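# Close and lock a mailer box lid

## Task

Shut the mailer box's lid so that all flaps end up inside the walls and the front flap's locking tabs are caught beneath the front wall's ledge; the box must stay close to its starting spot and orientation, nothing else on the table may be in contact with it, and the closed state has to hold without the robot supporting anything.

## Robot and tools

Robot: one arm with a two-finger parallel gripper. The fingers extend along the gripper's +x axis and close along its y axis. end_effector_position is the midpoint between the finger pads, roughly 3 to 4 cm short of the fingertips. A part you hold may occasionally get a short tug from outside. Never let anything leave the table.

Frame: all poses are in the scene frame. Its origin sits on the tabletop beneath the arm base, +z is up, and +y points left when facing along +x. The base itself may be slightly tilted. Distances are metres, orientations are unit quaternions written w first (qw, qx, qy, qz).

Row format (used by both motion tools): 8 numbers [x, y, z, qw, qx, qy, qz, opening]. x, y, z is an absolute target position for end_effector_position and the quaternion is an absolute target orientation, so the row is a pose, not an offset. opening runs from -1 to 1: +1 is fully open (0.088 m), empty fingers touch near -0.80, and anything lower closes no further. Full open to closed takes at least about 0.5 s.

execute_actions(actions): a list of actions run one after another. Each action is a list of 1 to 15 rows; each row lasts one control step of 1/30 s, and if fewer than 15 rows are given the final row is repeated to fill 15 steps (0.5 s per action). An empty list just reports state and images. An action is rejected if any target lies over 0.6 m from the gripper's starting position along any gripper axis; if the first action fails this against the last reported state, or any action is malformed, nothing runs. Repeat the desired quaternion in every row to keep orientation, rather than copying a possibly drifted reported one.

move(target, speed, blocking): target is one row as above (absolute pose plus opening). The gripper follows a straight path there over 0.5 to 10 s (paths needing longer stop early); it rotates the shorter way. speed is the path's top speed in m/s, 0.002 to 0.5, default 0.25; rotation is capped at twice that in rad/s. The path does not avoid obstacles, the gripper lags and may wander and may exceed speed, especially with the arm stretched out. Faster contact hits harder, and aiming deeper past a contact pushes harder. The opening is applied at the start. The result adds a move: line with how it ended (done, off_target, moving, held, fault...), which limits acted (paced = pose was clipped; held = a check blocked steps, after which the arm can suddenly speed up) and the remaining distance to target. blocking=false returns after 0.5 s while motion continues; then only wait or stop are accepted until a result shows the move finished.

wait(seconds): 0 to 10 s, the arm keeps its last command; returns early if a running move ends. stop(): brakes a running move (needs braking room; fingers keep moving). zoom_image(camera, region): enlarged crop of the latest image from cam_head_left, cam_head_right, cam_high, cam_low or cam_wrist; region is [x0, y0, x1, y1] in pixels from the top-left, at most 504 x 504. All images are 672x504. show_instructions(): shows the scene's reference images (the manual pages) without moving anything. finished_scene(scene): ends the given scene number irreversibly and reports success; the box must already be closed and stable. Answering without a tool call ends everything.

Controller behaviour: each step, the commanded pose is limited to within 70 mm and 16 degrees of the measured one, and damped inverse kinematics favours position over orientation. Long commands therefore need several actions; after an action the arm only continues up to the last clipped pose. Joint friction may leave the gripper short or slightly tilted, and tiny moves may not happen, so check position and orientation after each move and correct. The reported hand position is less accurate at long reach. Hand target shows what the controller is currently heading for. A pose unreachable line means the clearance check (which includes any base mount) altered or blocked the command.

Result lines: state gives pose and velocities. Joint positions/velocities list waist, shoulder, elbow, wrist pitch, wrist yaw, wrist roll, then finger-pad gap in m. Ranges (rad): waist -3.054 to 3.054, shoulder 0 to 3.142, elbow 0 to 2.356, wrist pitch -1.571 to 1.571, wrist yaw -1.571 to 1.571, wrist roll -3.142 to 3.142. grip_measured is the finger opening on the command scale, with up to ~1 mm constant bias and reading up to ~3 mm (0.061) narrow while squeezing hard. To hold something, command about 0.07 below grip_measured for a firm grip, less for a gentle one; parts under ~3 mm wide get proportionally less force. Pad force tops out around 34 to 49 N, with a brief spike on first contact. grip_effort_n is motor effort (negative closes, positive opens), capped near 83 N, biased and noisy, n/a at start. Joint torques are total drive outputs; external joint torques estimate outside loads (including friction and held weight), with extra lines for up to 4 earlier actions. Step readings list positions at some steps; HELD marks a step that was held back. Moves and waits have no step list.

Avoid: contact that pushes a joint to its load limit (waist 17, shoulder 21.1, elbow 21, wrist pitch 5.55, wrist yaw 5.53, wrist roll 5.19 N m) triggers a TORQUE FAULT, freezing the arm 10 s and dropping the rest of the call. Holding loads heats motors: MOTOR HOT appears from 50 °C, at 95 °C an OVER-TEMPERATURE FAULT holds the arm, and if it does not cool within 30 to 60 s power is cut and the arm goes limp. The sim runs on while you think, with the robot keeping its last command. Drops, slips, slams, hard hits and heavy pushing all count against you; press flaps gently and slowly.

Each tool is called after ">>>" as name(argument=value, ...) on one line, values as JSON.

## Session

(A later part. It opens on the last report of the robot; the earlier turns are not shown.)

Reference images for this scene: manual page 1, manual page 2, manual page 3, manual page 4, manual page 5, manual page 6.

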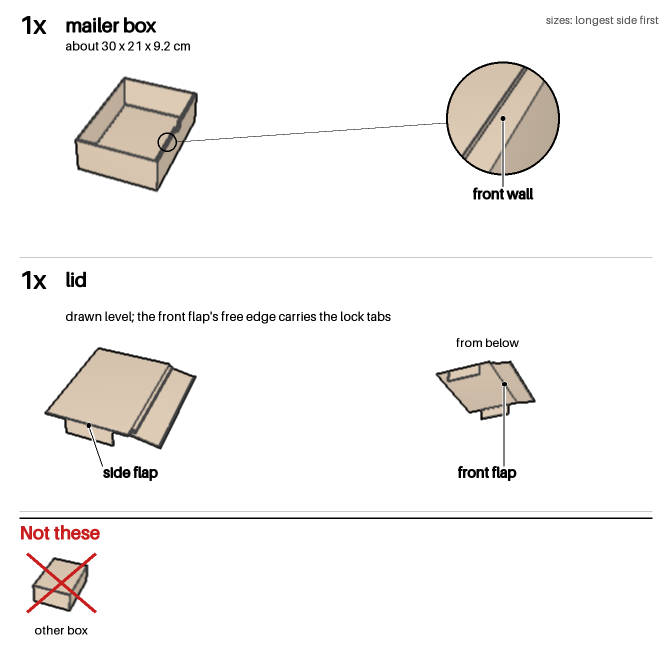

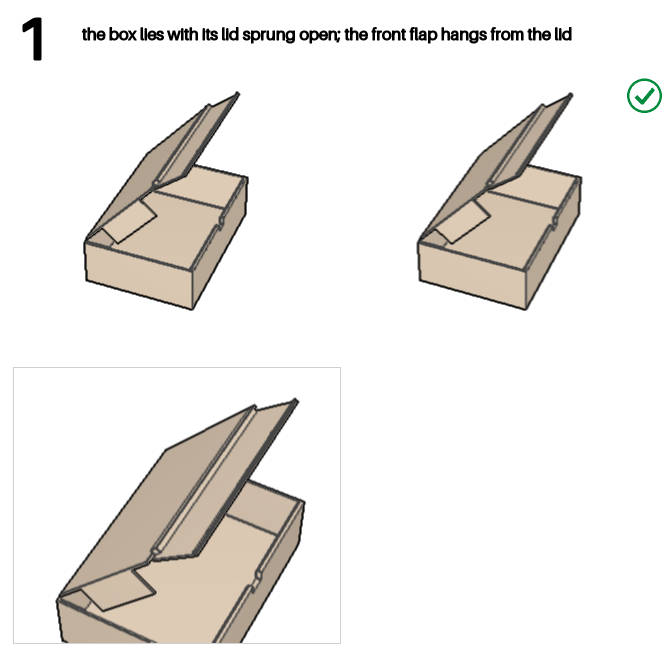

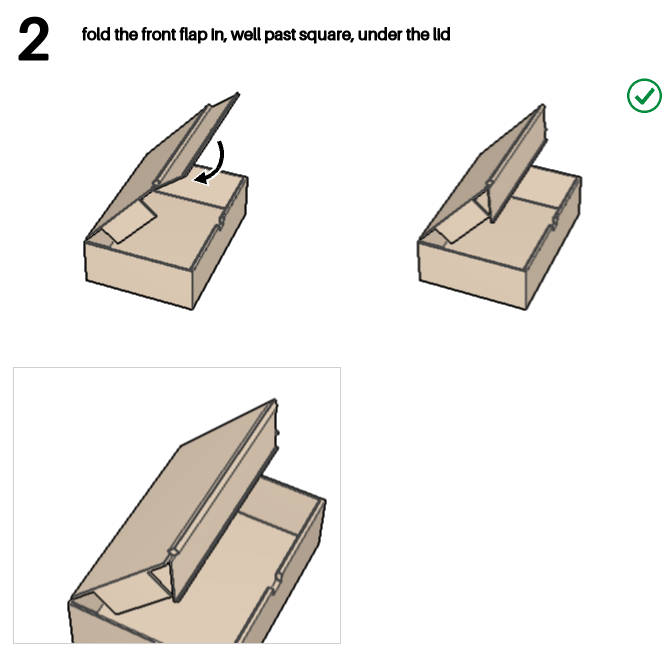

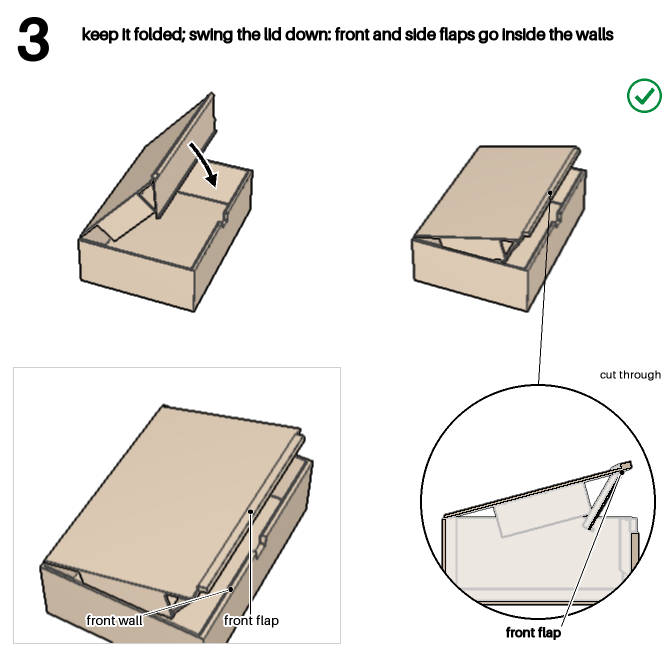

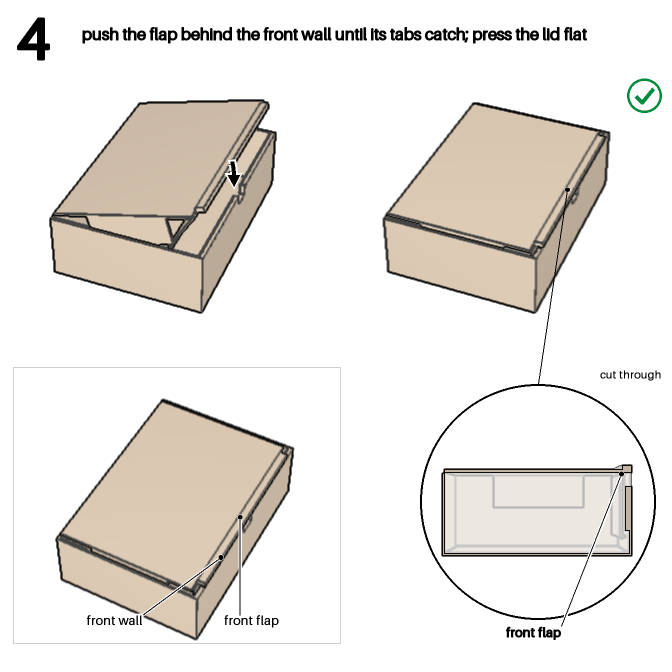

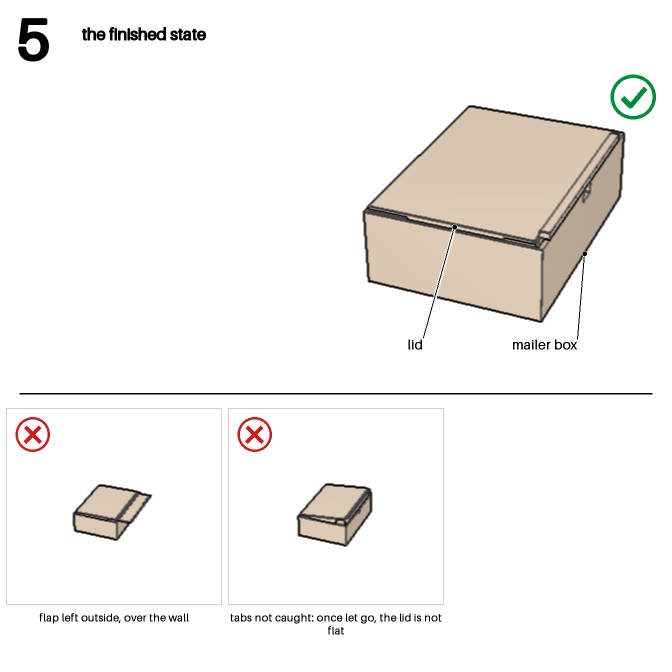

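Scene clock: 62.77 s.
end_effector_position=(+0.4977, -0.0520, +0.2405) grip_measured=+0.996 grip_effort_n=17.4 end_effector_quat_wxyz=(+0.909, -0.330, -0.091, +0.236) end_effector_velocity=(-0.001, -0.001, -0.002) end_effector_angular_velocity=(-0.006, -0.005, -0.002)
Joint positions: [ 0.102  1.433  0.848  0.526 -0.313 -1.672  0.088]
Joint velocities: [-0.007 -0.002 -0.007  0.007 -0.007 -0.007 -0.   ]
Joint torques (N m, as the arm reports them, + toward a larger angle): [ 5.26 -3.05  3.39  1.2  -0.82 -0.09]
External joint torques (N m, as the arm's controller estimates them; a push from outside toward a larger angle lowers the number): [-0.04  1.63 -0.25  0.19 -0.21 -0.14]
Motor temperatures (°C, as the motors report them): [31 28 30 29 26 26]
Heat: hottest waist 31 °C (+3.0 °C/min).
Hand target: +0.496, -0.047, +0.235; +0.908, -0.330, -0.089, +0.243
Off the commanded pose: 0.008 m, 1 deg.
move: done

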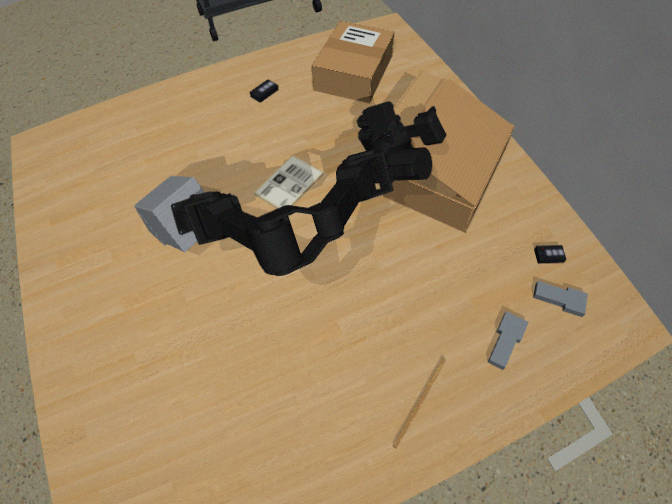

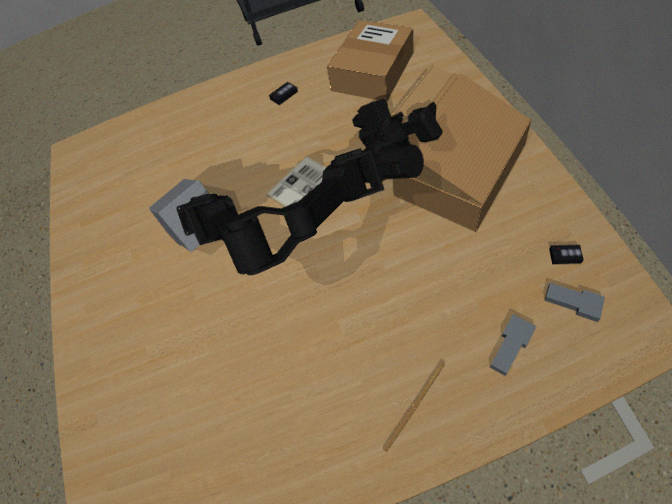

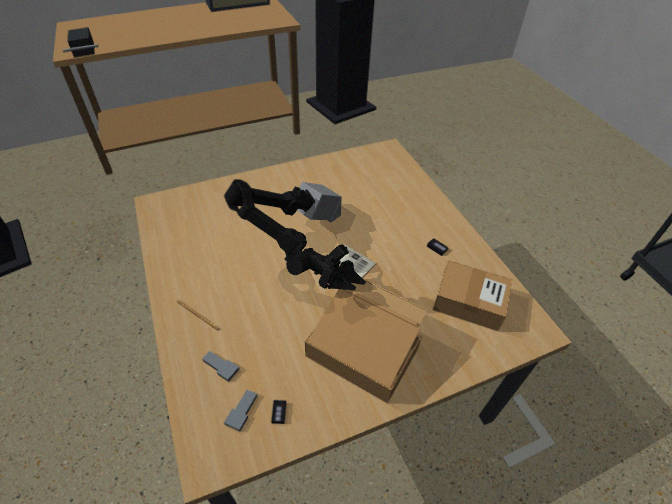

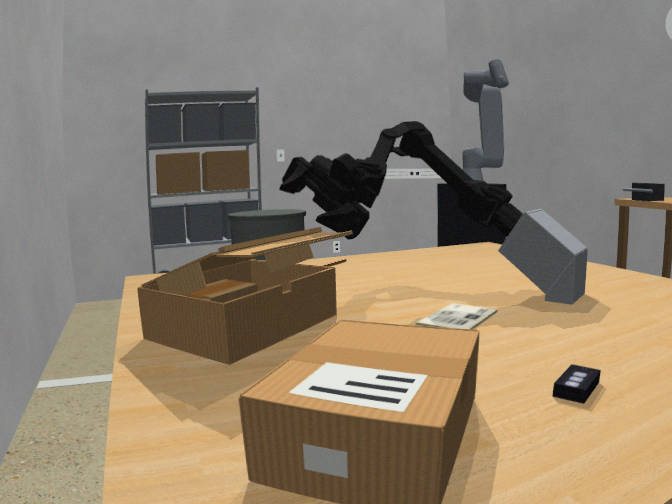

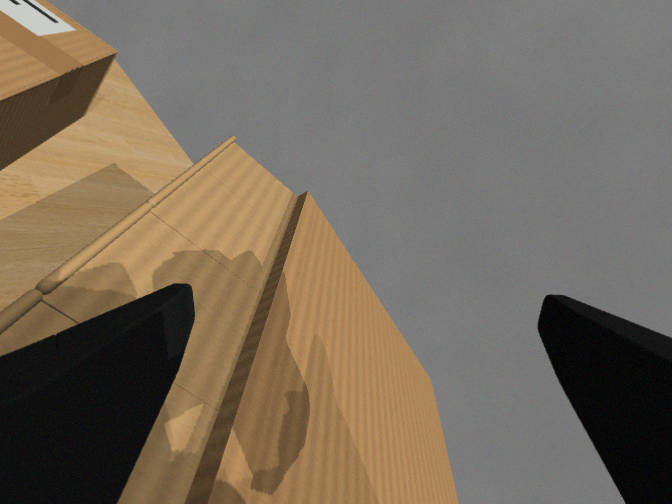

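>>> move(target=[0.488,-0.033,0.19,0.908,-0.33,-0.089,0.243,1], speed=0.04)

Scene clock: 69.87 s.
end_effector_position=(+0.4902, -0.0376, +0.1952) grip_measured=+0.996 grip_effort_n=17.4 end_effector_quat_wxyz=(+0.909, -0.331, -0.090, +0.236) end_effector_velocity=(-0.001, +0.000, -0.000) end_effector_angular_velocity=(+0.012, -0.009, +0.006)
Joint positions: [ 0.011  1.535  0.77   0.705 -0.404 -1.68   0.088]
Joint velocities: [-0.007  0.002 -0.002  0.007 -0.022  0.007 -0.   ]
Joint torques (N m, as the arm reports them, + toward a larger angle): [ 5.25 -3.29  2.72  1.15 -0.83 -0.07]
External joint torques (N m, as the arm's controller estimates them; a push from outside toward a larger angle lowers the number): [-0.25  1.84 -0.33  0.15 -0.2  -0.11]
Motor temperatures (°C, as the motors report them): [31 28 30 29 26 26]
Heat: hottest waist 31 °C (+2.0 °C/min).
Hand target: +0.488, -0.033, +0.190; +0.908, -0.330, -0.089, +0.243
Off the commanded pose: 0.007 m, 1 deg.
move: done

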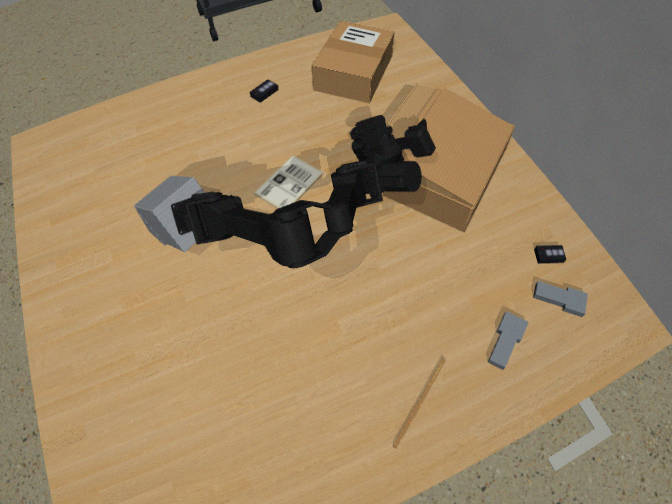

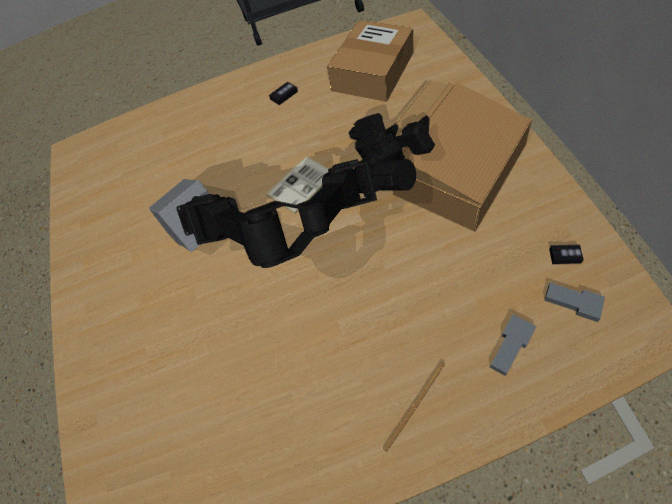

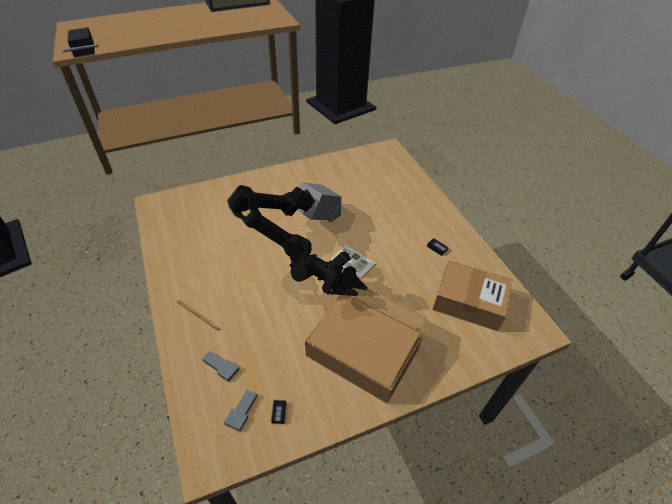

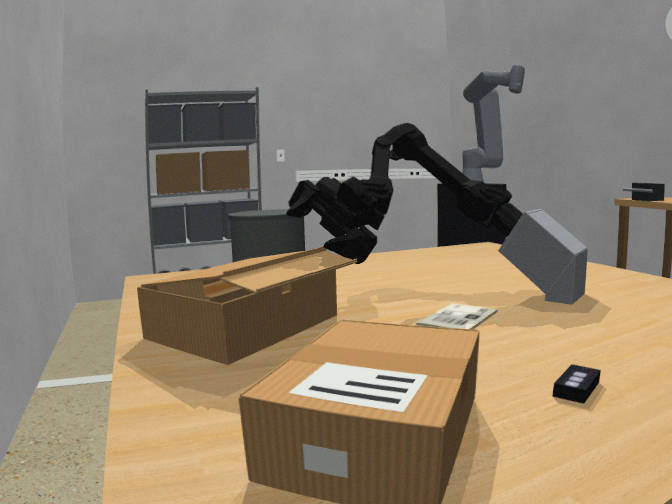

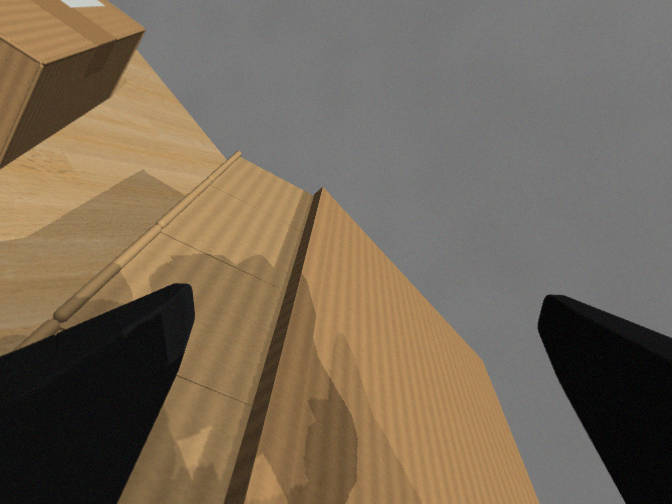

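>>> move(target=[0.489,-0.035,0.135,0.908,-0.33,-0.089,0.243,1], speed=0.03)

Scene clock: 74.23 s.
end_effector_position=(+0.4896, -0.0356, +0.1498) grip_measured=+0.996 grip_effort_n=17.0 end_effector_quat_wxyz=(+0.908, -0.327, -0.105, +0.238) end_effector_velocity=(-0.002, +0.004, -0.001) end_effector_angular_velocity=(-0.010, -0.020, +0.015)
Joint positions: [-0.11   1.669  0.773  0.837 -0.555 -1.688  0.088]
Joint velocities: [-0.002  0.012 -0.002  0.007 -0.022 -0.022  0.   ]
Joint torques (N m, as the arm reports them, + toward a larger angle): [ 4.05 -2.59  2.79  0.9  -0.24 -0.23]
External joint torques (N m, as the arm's controller estimates them; a push from outside toward a larger angle lowers the number): [-1.64  3.    0.56 -0.04  0.38 -0.27]
Motor temperatures (°C, as the motors report them): [32 28 29 29 26 26]
Heat: hottest waist 32 °C (+3.0 °C/min).
Hand target: +0.488, -0.035, +0.135; +0.908, -0.330, -0.089, +0.243
Off the commanded pose: 0.015 m, 2 deg.
move: off_target

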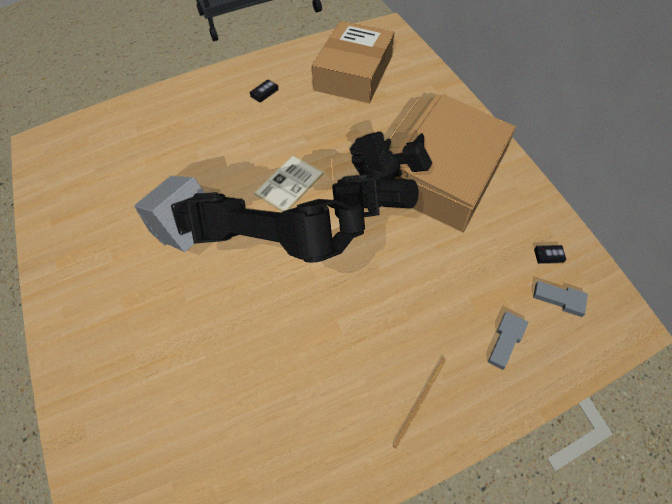

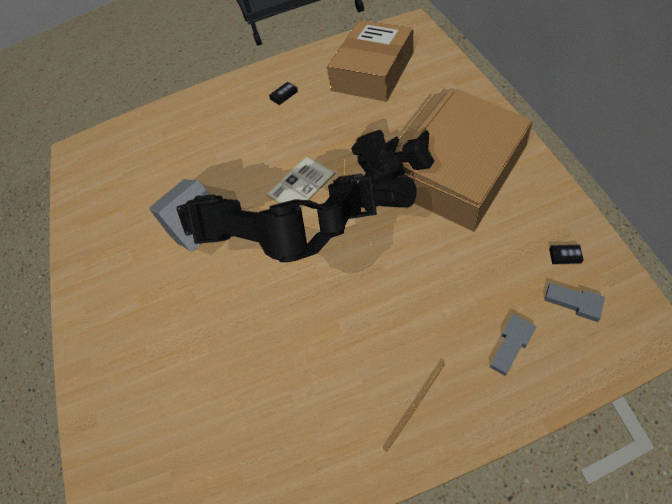

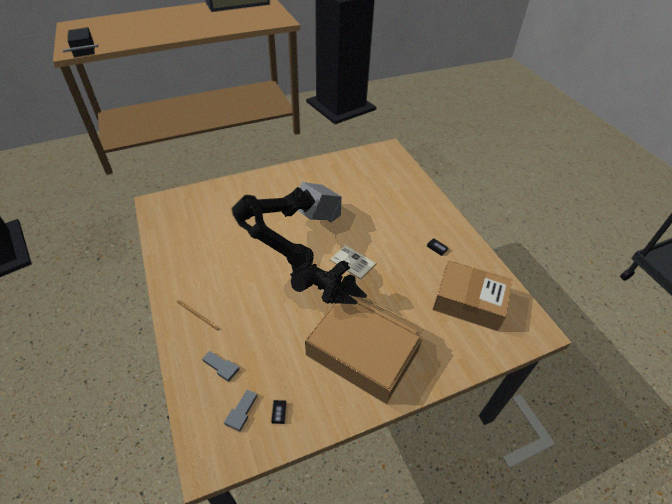

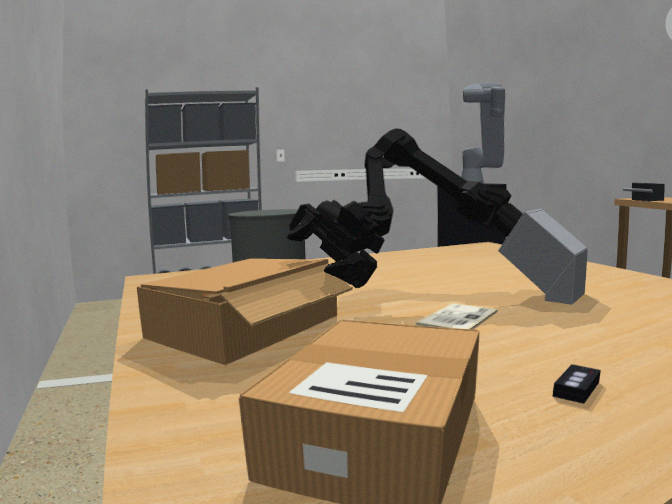

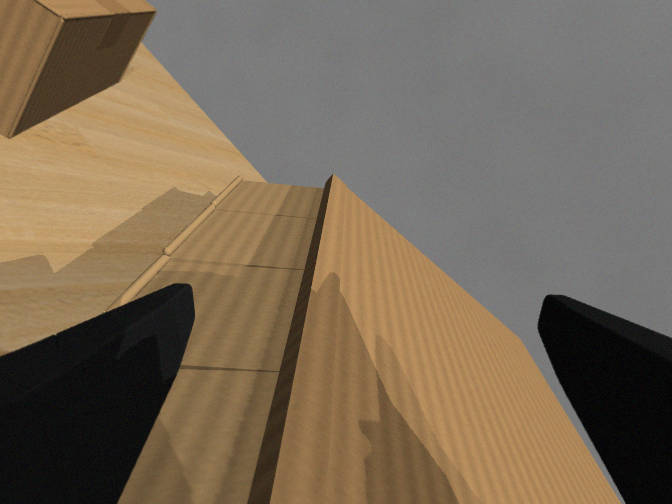

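>>> move(target=[0.477,-0.042,0.15,0.908,-0.33,-0.089,0.243,1], speed=0.03)

>>> move(target=[0.48,-0.047,0.115,0.908,-0.33,-0.089,0.243,1], speed=0.03)

Scene clock: 80.63 s.
end_effector_position=(+0.4788, -0.0401, +0.1521) grip_measured=+0.996 grip_effort_n=17.4 end_effector_quat_wxyz=(+0.908, -0.327, -0.095, +0.243) end_effector_velocity=(-0.003, -0.001, -0.004) end_effector_angular_velocity=(-0.021, +0.011, +0.004)
Joint positions: [-0.113  1.612  0.732  0.803 -0.54  -1.69   0.088]
Joint velocities: [-0.007 -0.012 -0.007 -0.022  0.007 -0.022 -0.   ]
Joint torques (N m, as the arm reports them, + toward a larger angle): [ 5.19 -5.55  1.9   0.72 -0.44 -0.09]
External joint torques (N m, as the arm's controller estimates them; a push from outside toward a larger angle lowers the number): [-0.18 -0.1  -0.45 -0.23  0.18 -0.14]
Motor temperatures (°C, as the motors report them): [32 28 29 29 26 26]
Heat: hottest waist 32 °C (+3.0 °C/min).
Hand target: +0.477, -0.042, +0.150; +0.908, -0.330, -0.089, +0.243
Off the commanded pose: 0.003 m, 1 deg.
move: done

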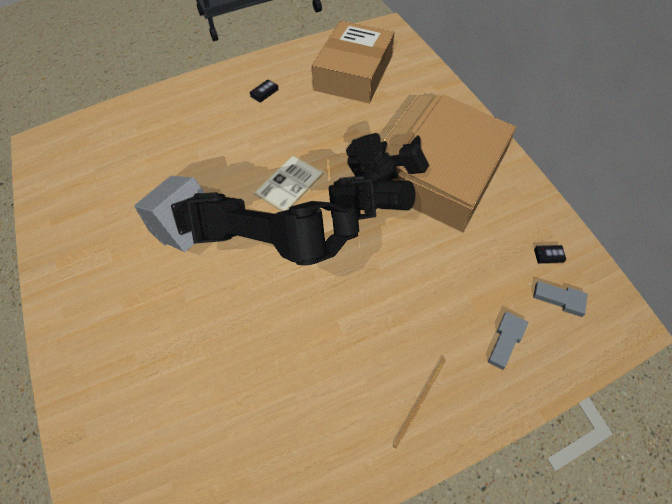

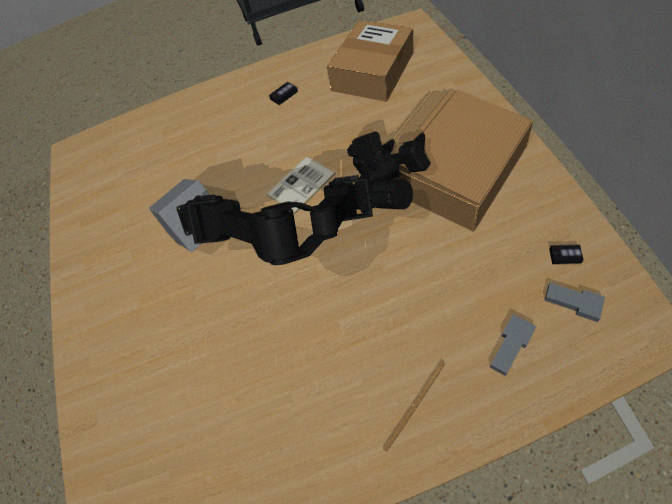

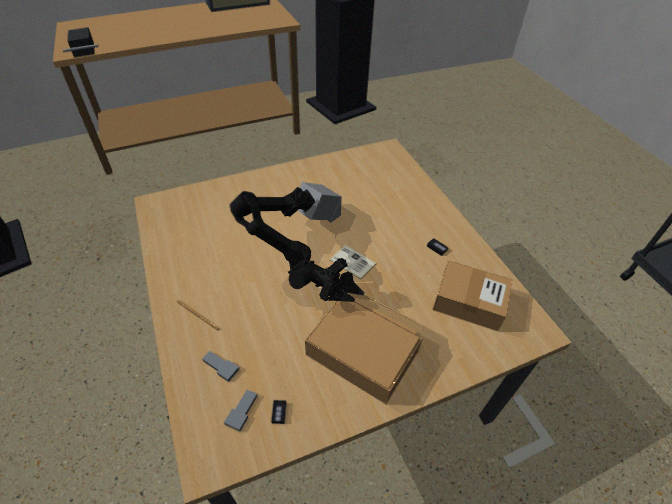

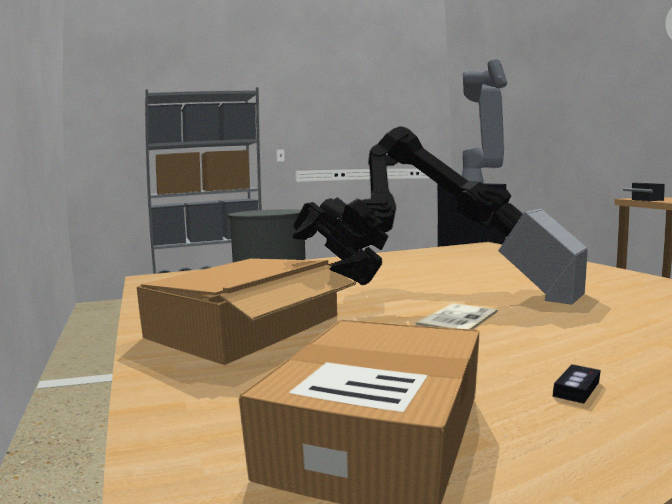

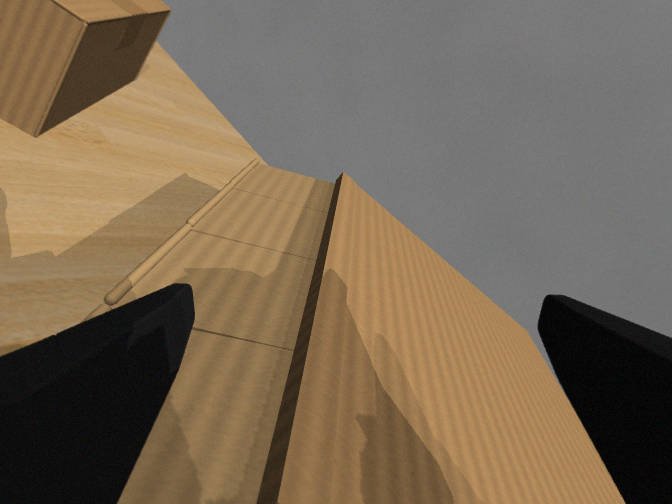

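Scene clock: 82.13 s.
end_effector_position=(+0.4793, -0.0425, +0.1418) grip_measured=+0.996 grip_effort_n=17.0 end_effector_quat_wxyz=(+0.907, -0.322, -0.127, +0.241) end_effector_velocity=(-0.004, +0.005, -0.006) end_effector_angular_velocity=(+0.005, +0.024, +0.029)
Joint positions: [-0.168  1.669  0.752  0.859 -0.657 -1.69   0.088]
Joint velocities: [-0.007  0.002 -0.002 -0.037 -0.007 -0.007  0.   ]
Joint torques (N m, as the arm reports them, + toward a larger angle): [ 2.03 -1.77  2.95  0.83  0.74 -0.44]
External joint torques (N m, as the arm's controller estimates them; a push from outside toward a larger angle lowers the number): [-3.45  3.86  1.   -0.06  1.37 -0.48]
Motor temperatures (°C, as the motors report them): [32 28 29 29 26 26]
Heat: hottest waist 32 °C (+3.0 °C/min).
Hand target: +0.479, -0.047, +0.116; +0.908, -0.330, -0.089, +0.243
Off the commanded pose: 0.027 m, 4 deg.
move: off_target

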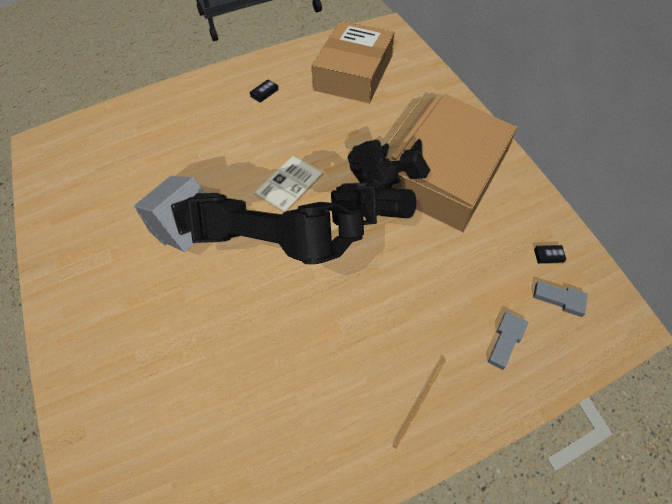

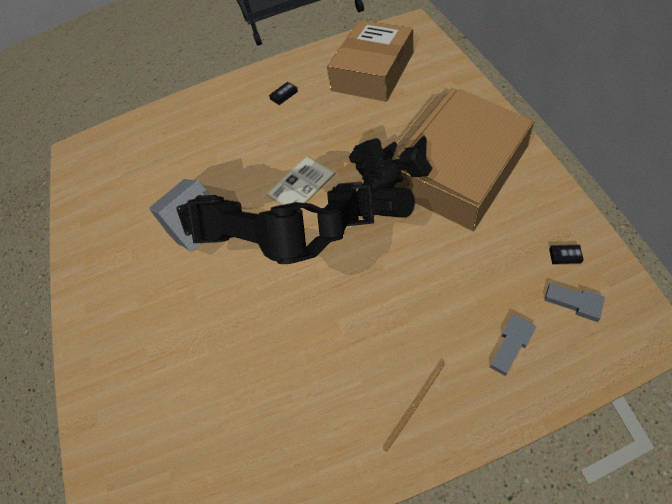

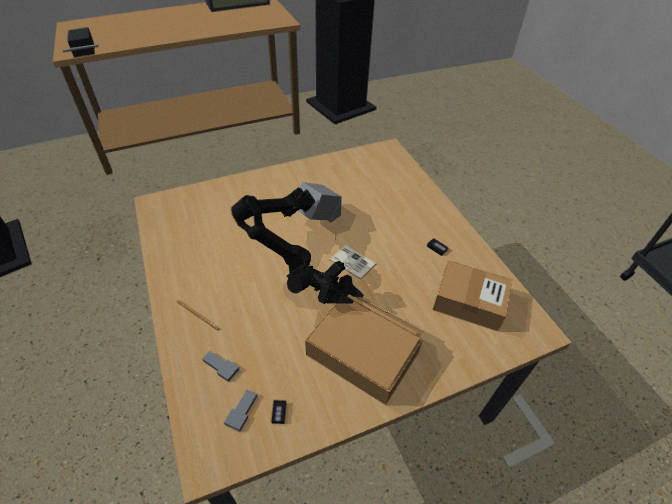

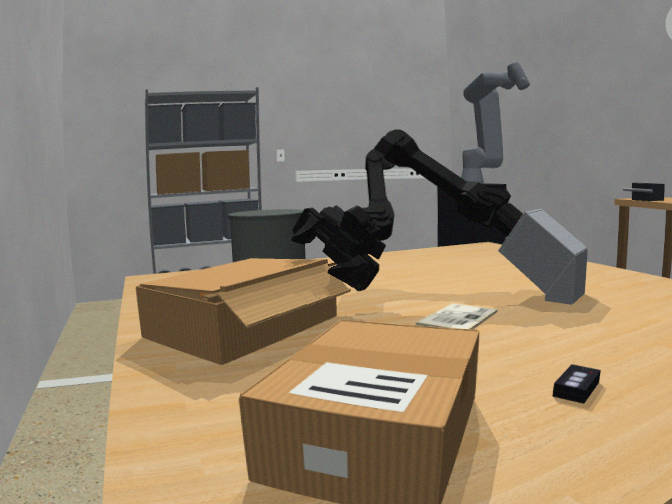

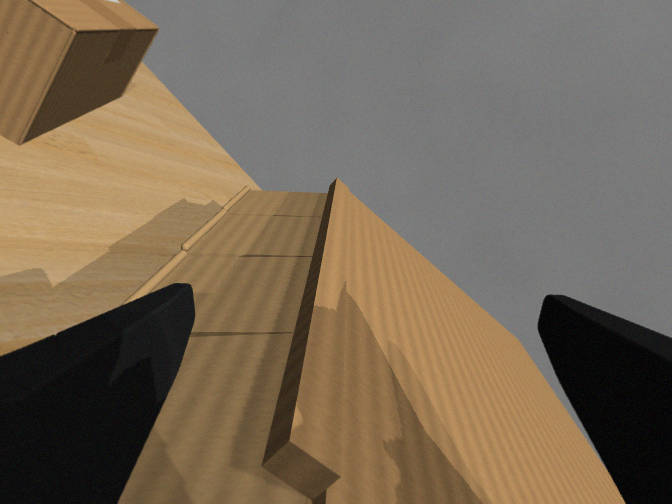

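>>> move(target=[0.473,-0.026,0.135,0.908,-0.33,-0.089,0.243,1], speed=0.02)

>>> move(target=[0.473,-0.026,0.105,0.908,-0.33,-0.089,0.243,1], speed=0.02)

Scene clock: 88.03 s.
end_effector_position=(+0.4752, -0.0303, +0.1398) grip_measured=+0.996 grip_effort_n=17.4 end_effector_quat_wxyz=(+0.909, -0.330, -0.095, +0.238) end_effector_velocity=(-0.003, +0.003, -0.004) end_effector_angular_velocity=(-0.007, +0.015, +0.007)
Joint positions: [-0.122  1.672  0.707  0.899 -0.546 -1.692  0.088]
Joint velocities: [-0.002  0.002 -0.007 -0.007  0.007 -0.007 -0.   ]
Joint torques (N m, as the arm reports them, + toward a larger angle): [ 5.79 -3.54  1.64  1.11 -0.4  -0.08]
External joint torques (N m, as the arm's controller estimates them; a push from outside toward a larger angle lowers the number): [ 0.35  1.84 -0.3   0.17  0.22 -0.13]
Motor temperatures (°C, as the motors report them): [31 28 29 29 26 26]
Heat: hottest waist 31 °C (+1.0 °C/min).
Hand target: +0.473, -0.026, +0.135; +0.908, -0.330, -0.089, +0.243
Off the commanded pose: 0.007 m, 1 deg.
move: done

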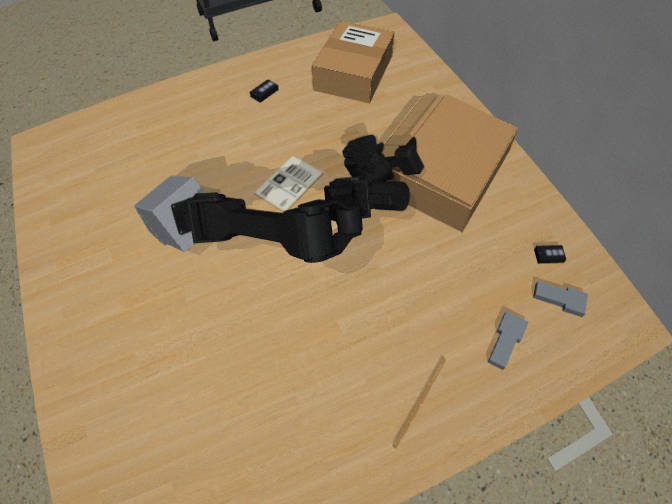

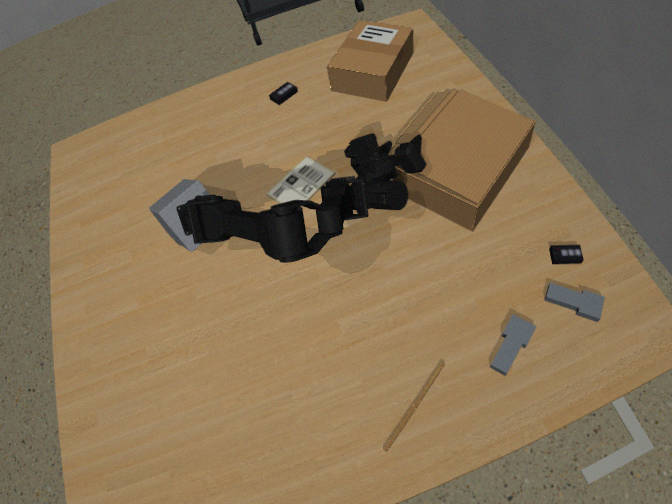

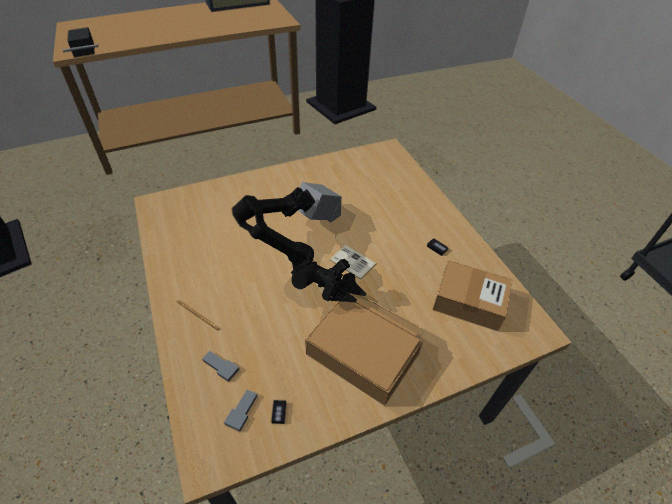

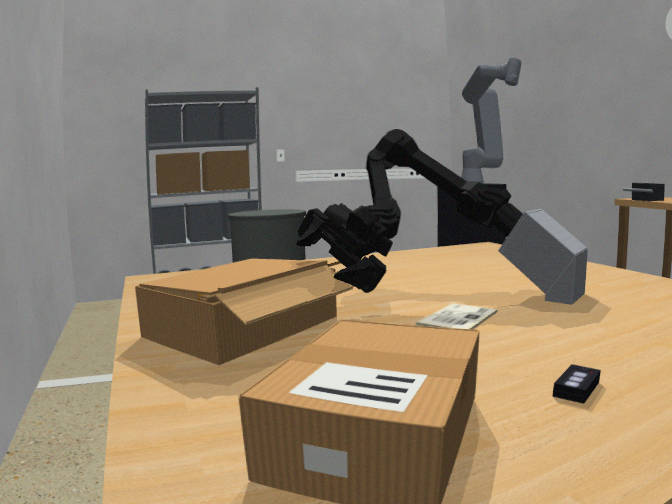

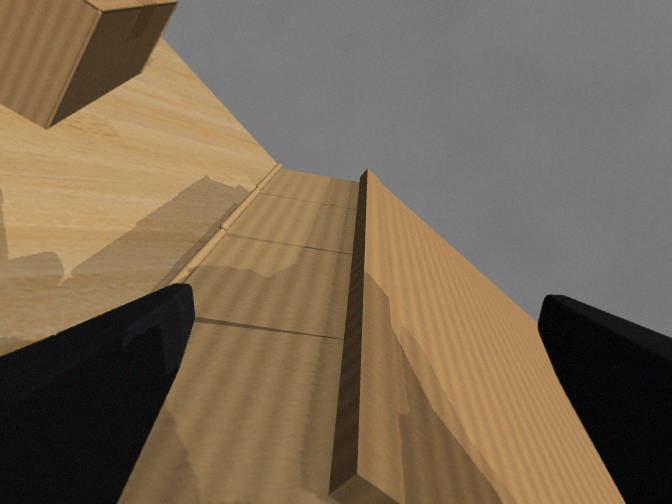

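Scene clock: 90.03 s.
end_effector_position=(+0.4721, -0.0219, +0.1227) grip_measured=+0.996 grip_effort_n=17.4 end_effector_quat_wxyz=(+0.907, -0.323, -0.113, +0.243) end_effector_velocity=(-0.003, +0.001, -0.006) end_effector_angular_velocity=(-0.003, +0.011, +0.009)
Joint positions: [-0.163  1.755  0.714  0.97  -0.628 -1.692  0.088]
Joint velocities: [-0.012  0.007 -0.002 -0.007 -0.007 -0.007 -0.   ]
Joint torques (N m, as the arm reports them, + toward a larger angle): [ 3.22 -2.61  2.74  0.93  0.22 -0.32]
External joint torques (N m, as the arm's controller estimates them; a push from outside toward a larger angle lowers the number): [-2.37  2.9   1.2   0.02  0.84 -0.36]
Motor temperatures (°C, as the motors report them): [31 28 29 29 26 26]
Heat: hottest waist 31 °C (+1.0 °C/min).
Hand target: +0.472, -0.026, +0.105; +0.908, -0.330, -0.089, +0.243
Off the commanded pose: 0.018 m, 3 deg.
move: off_target

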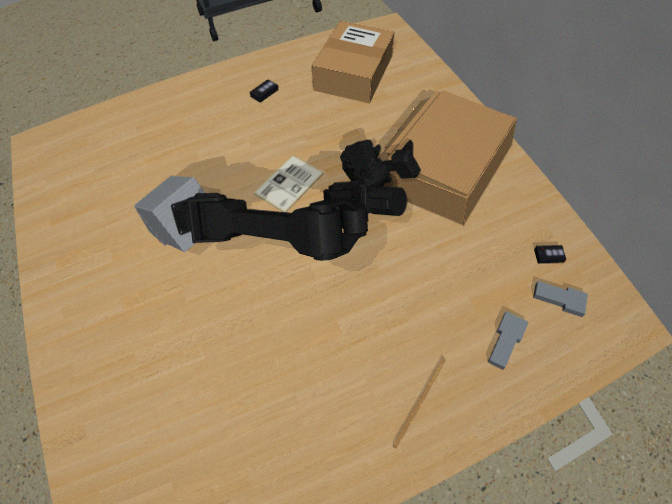

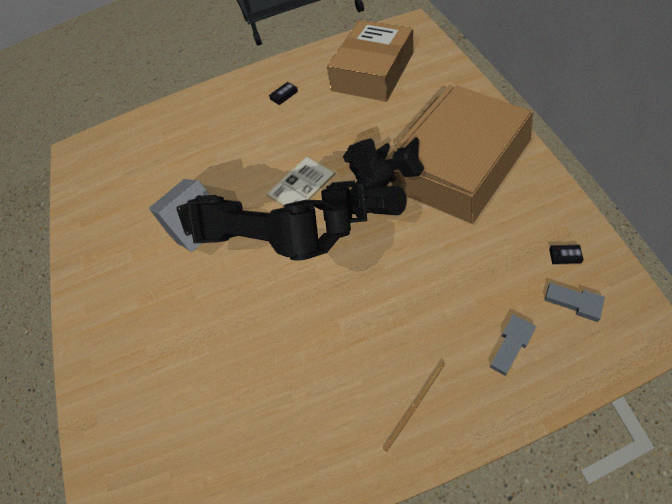

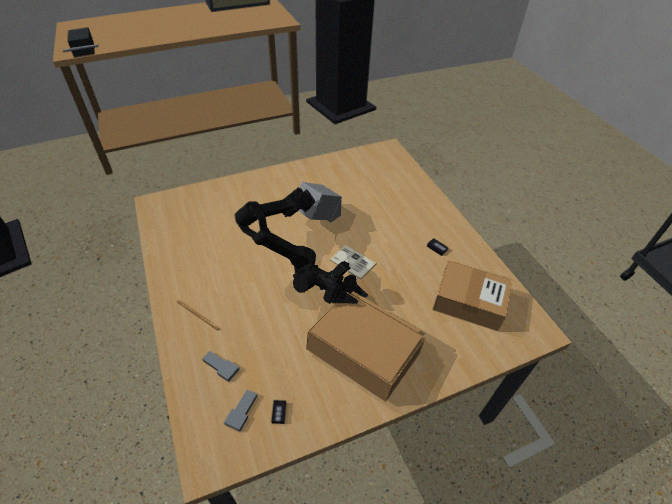

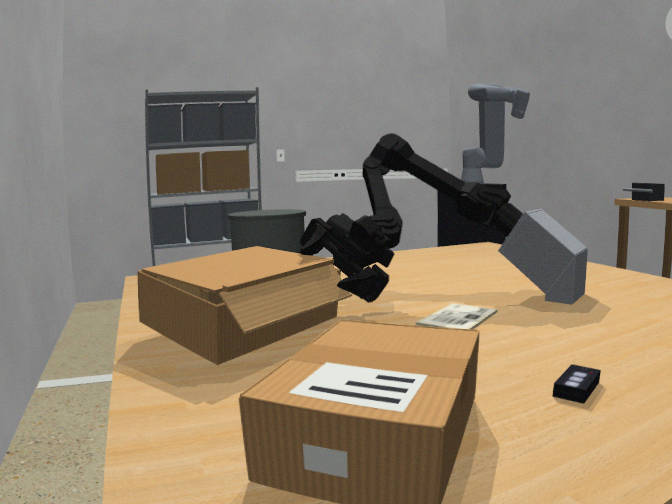

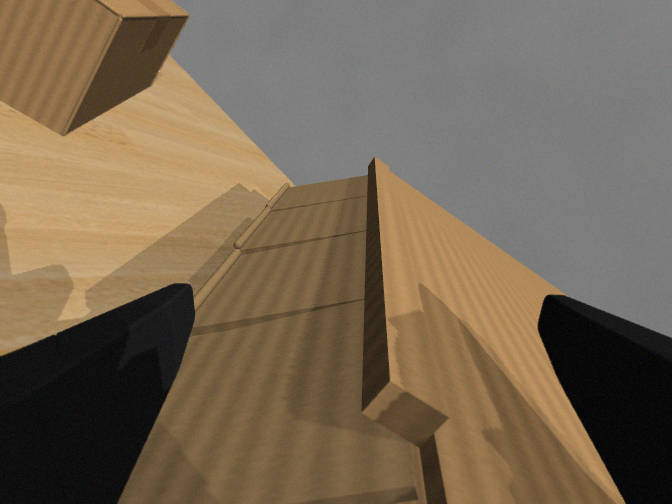

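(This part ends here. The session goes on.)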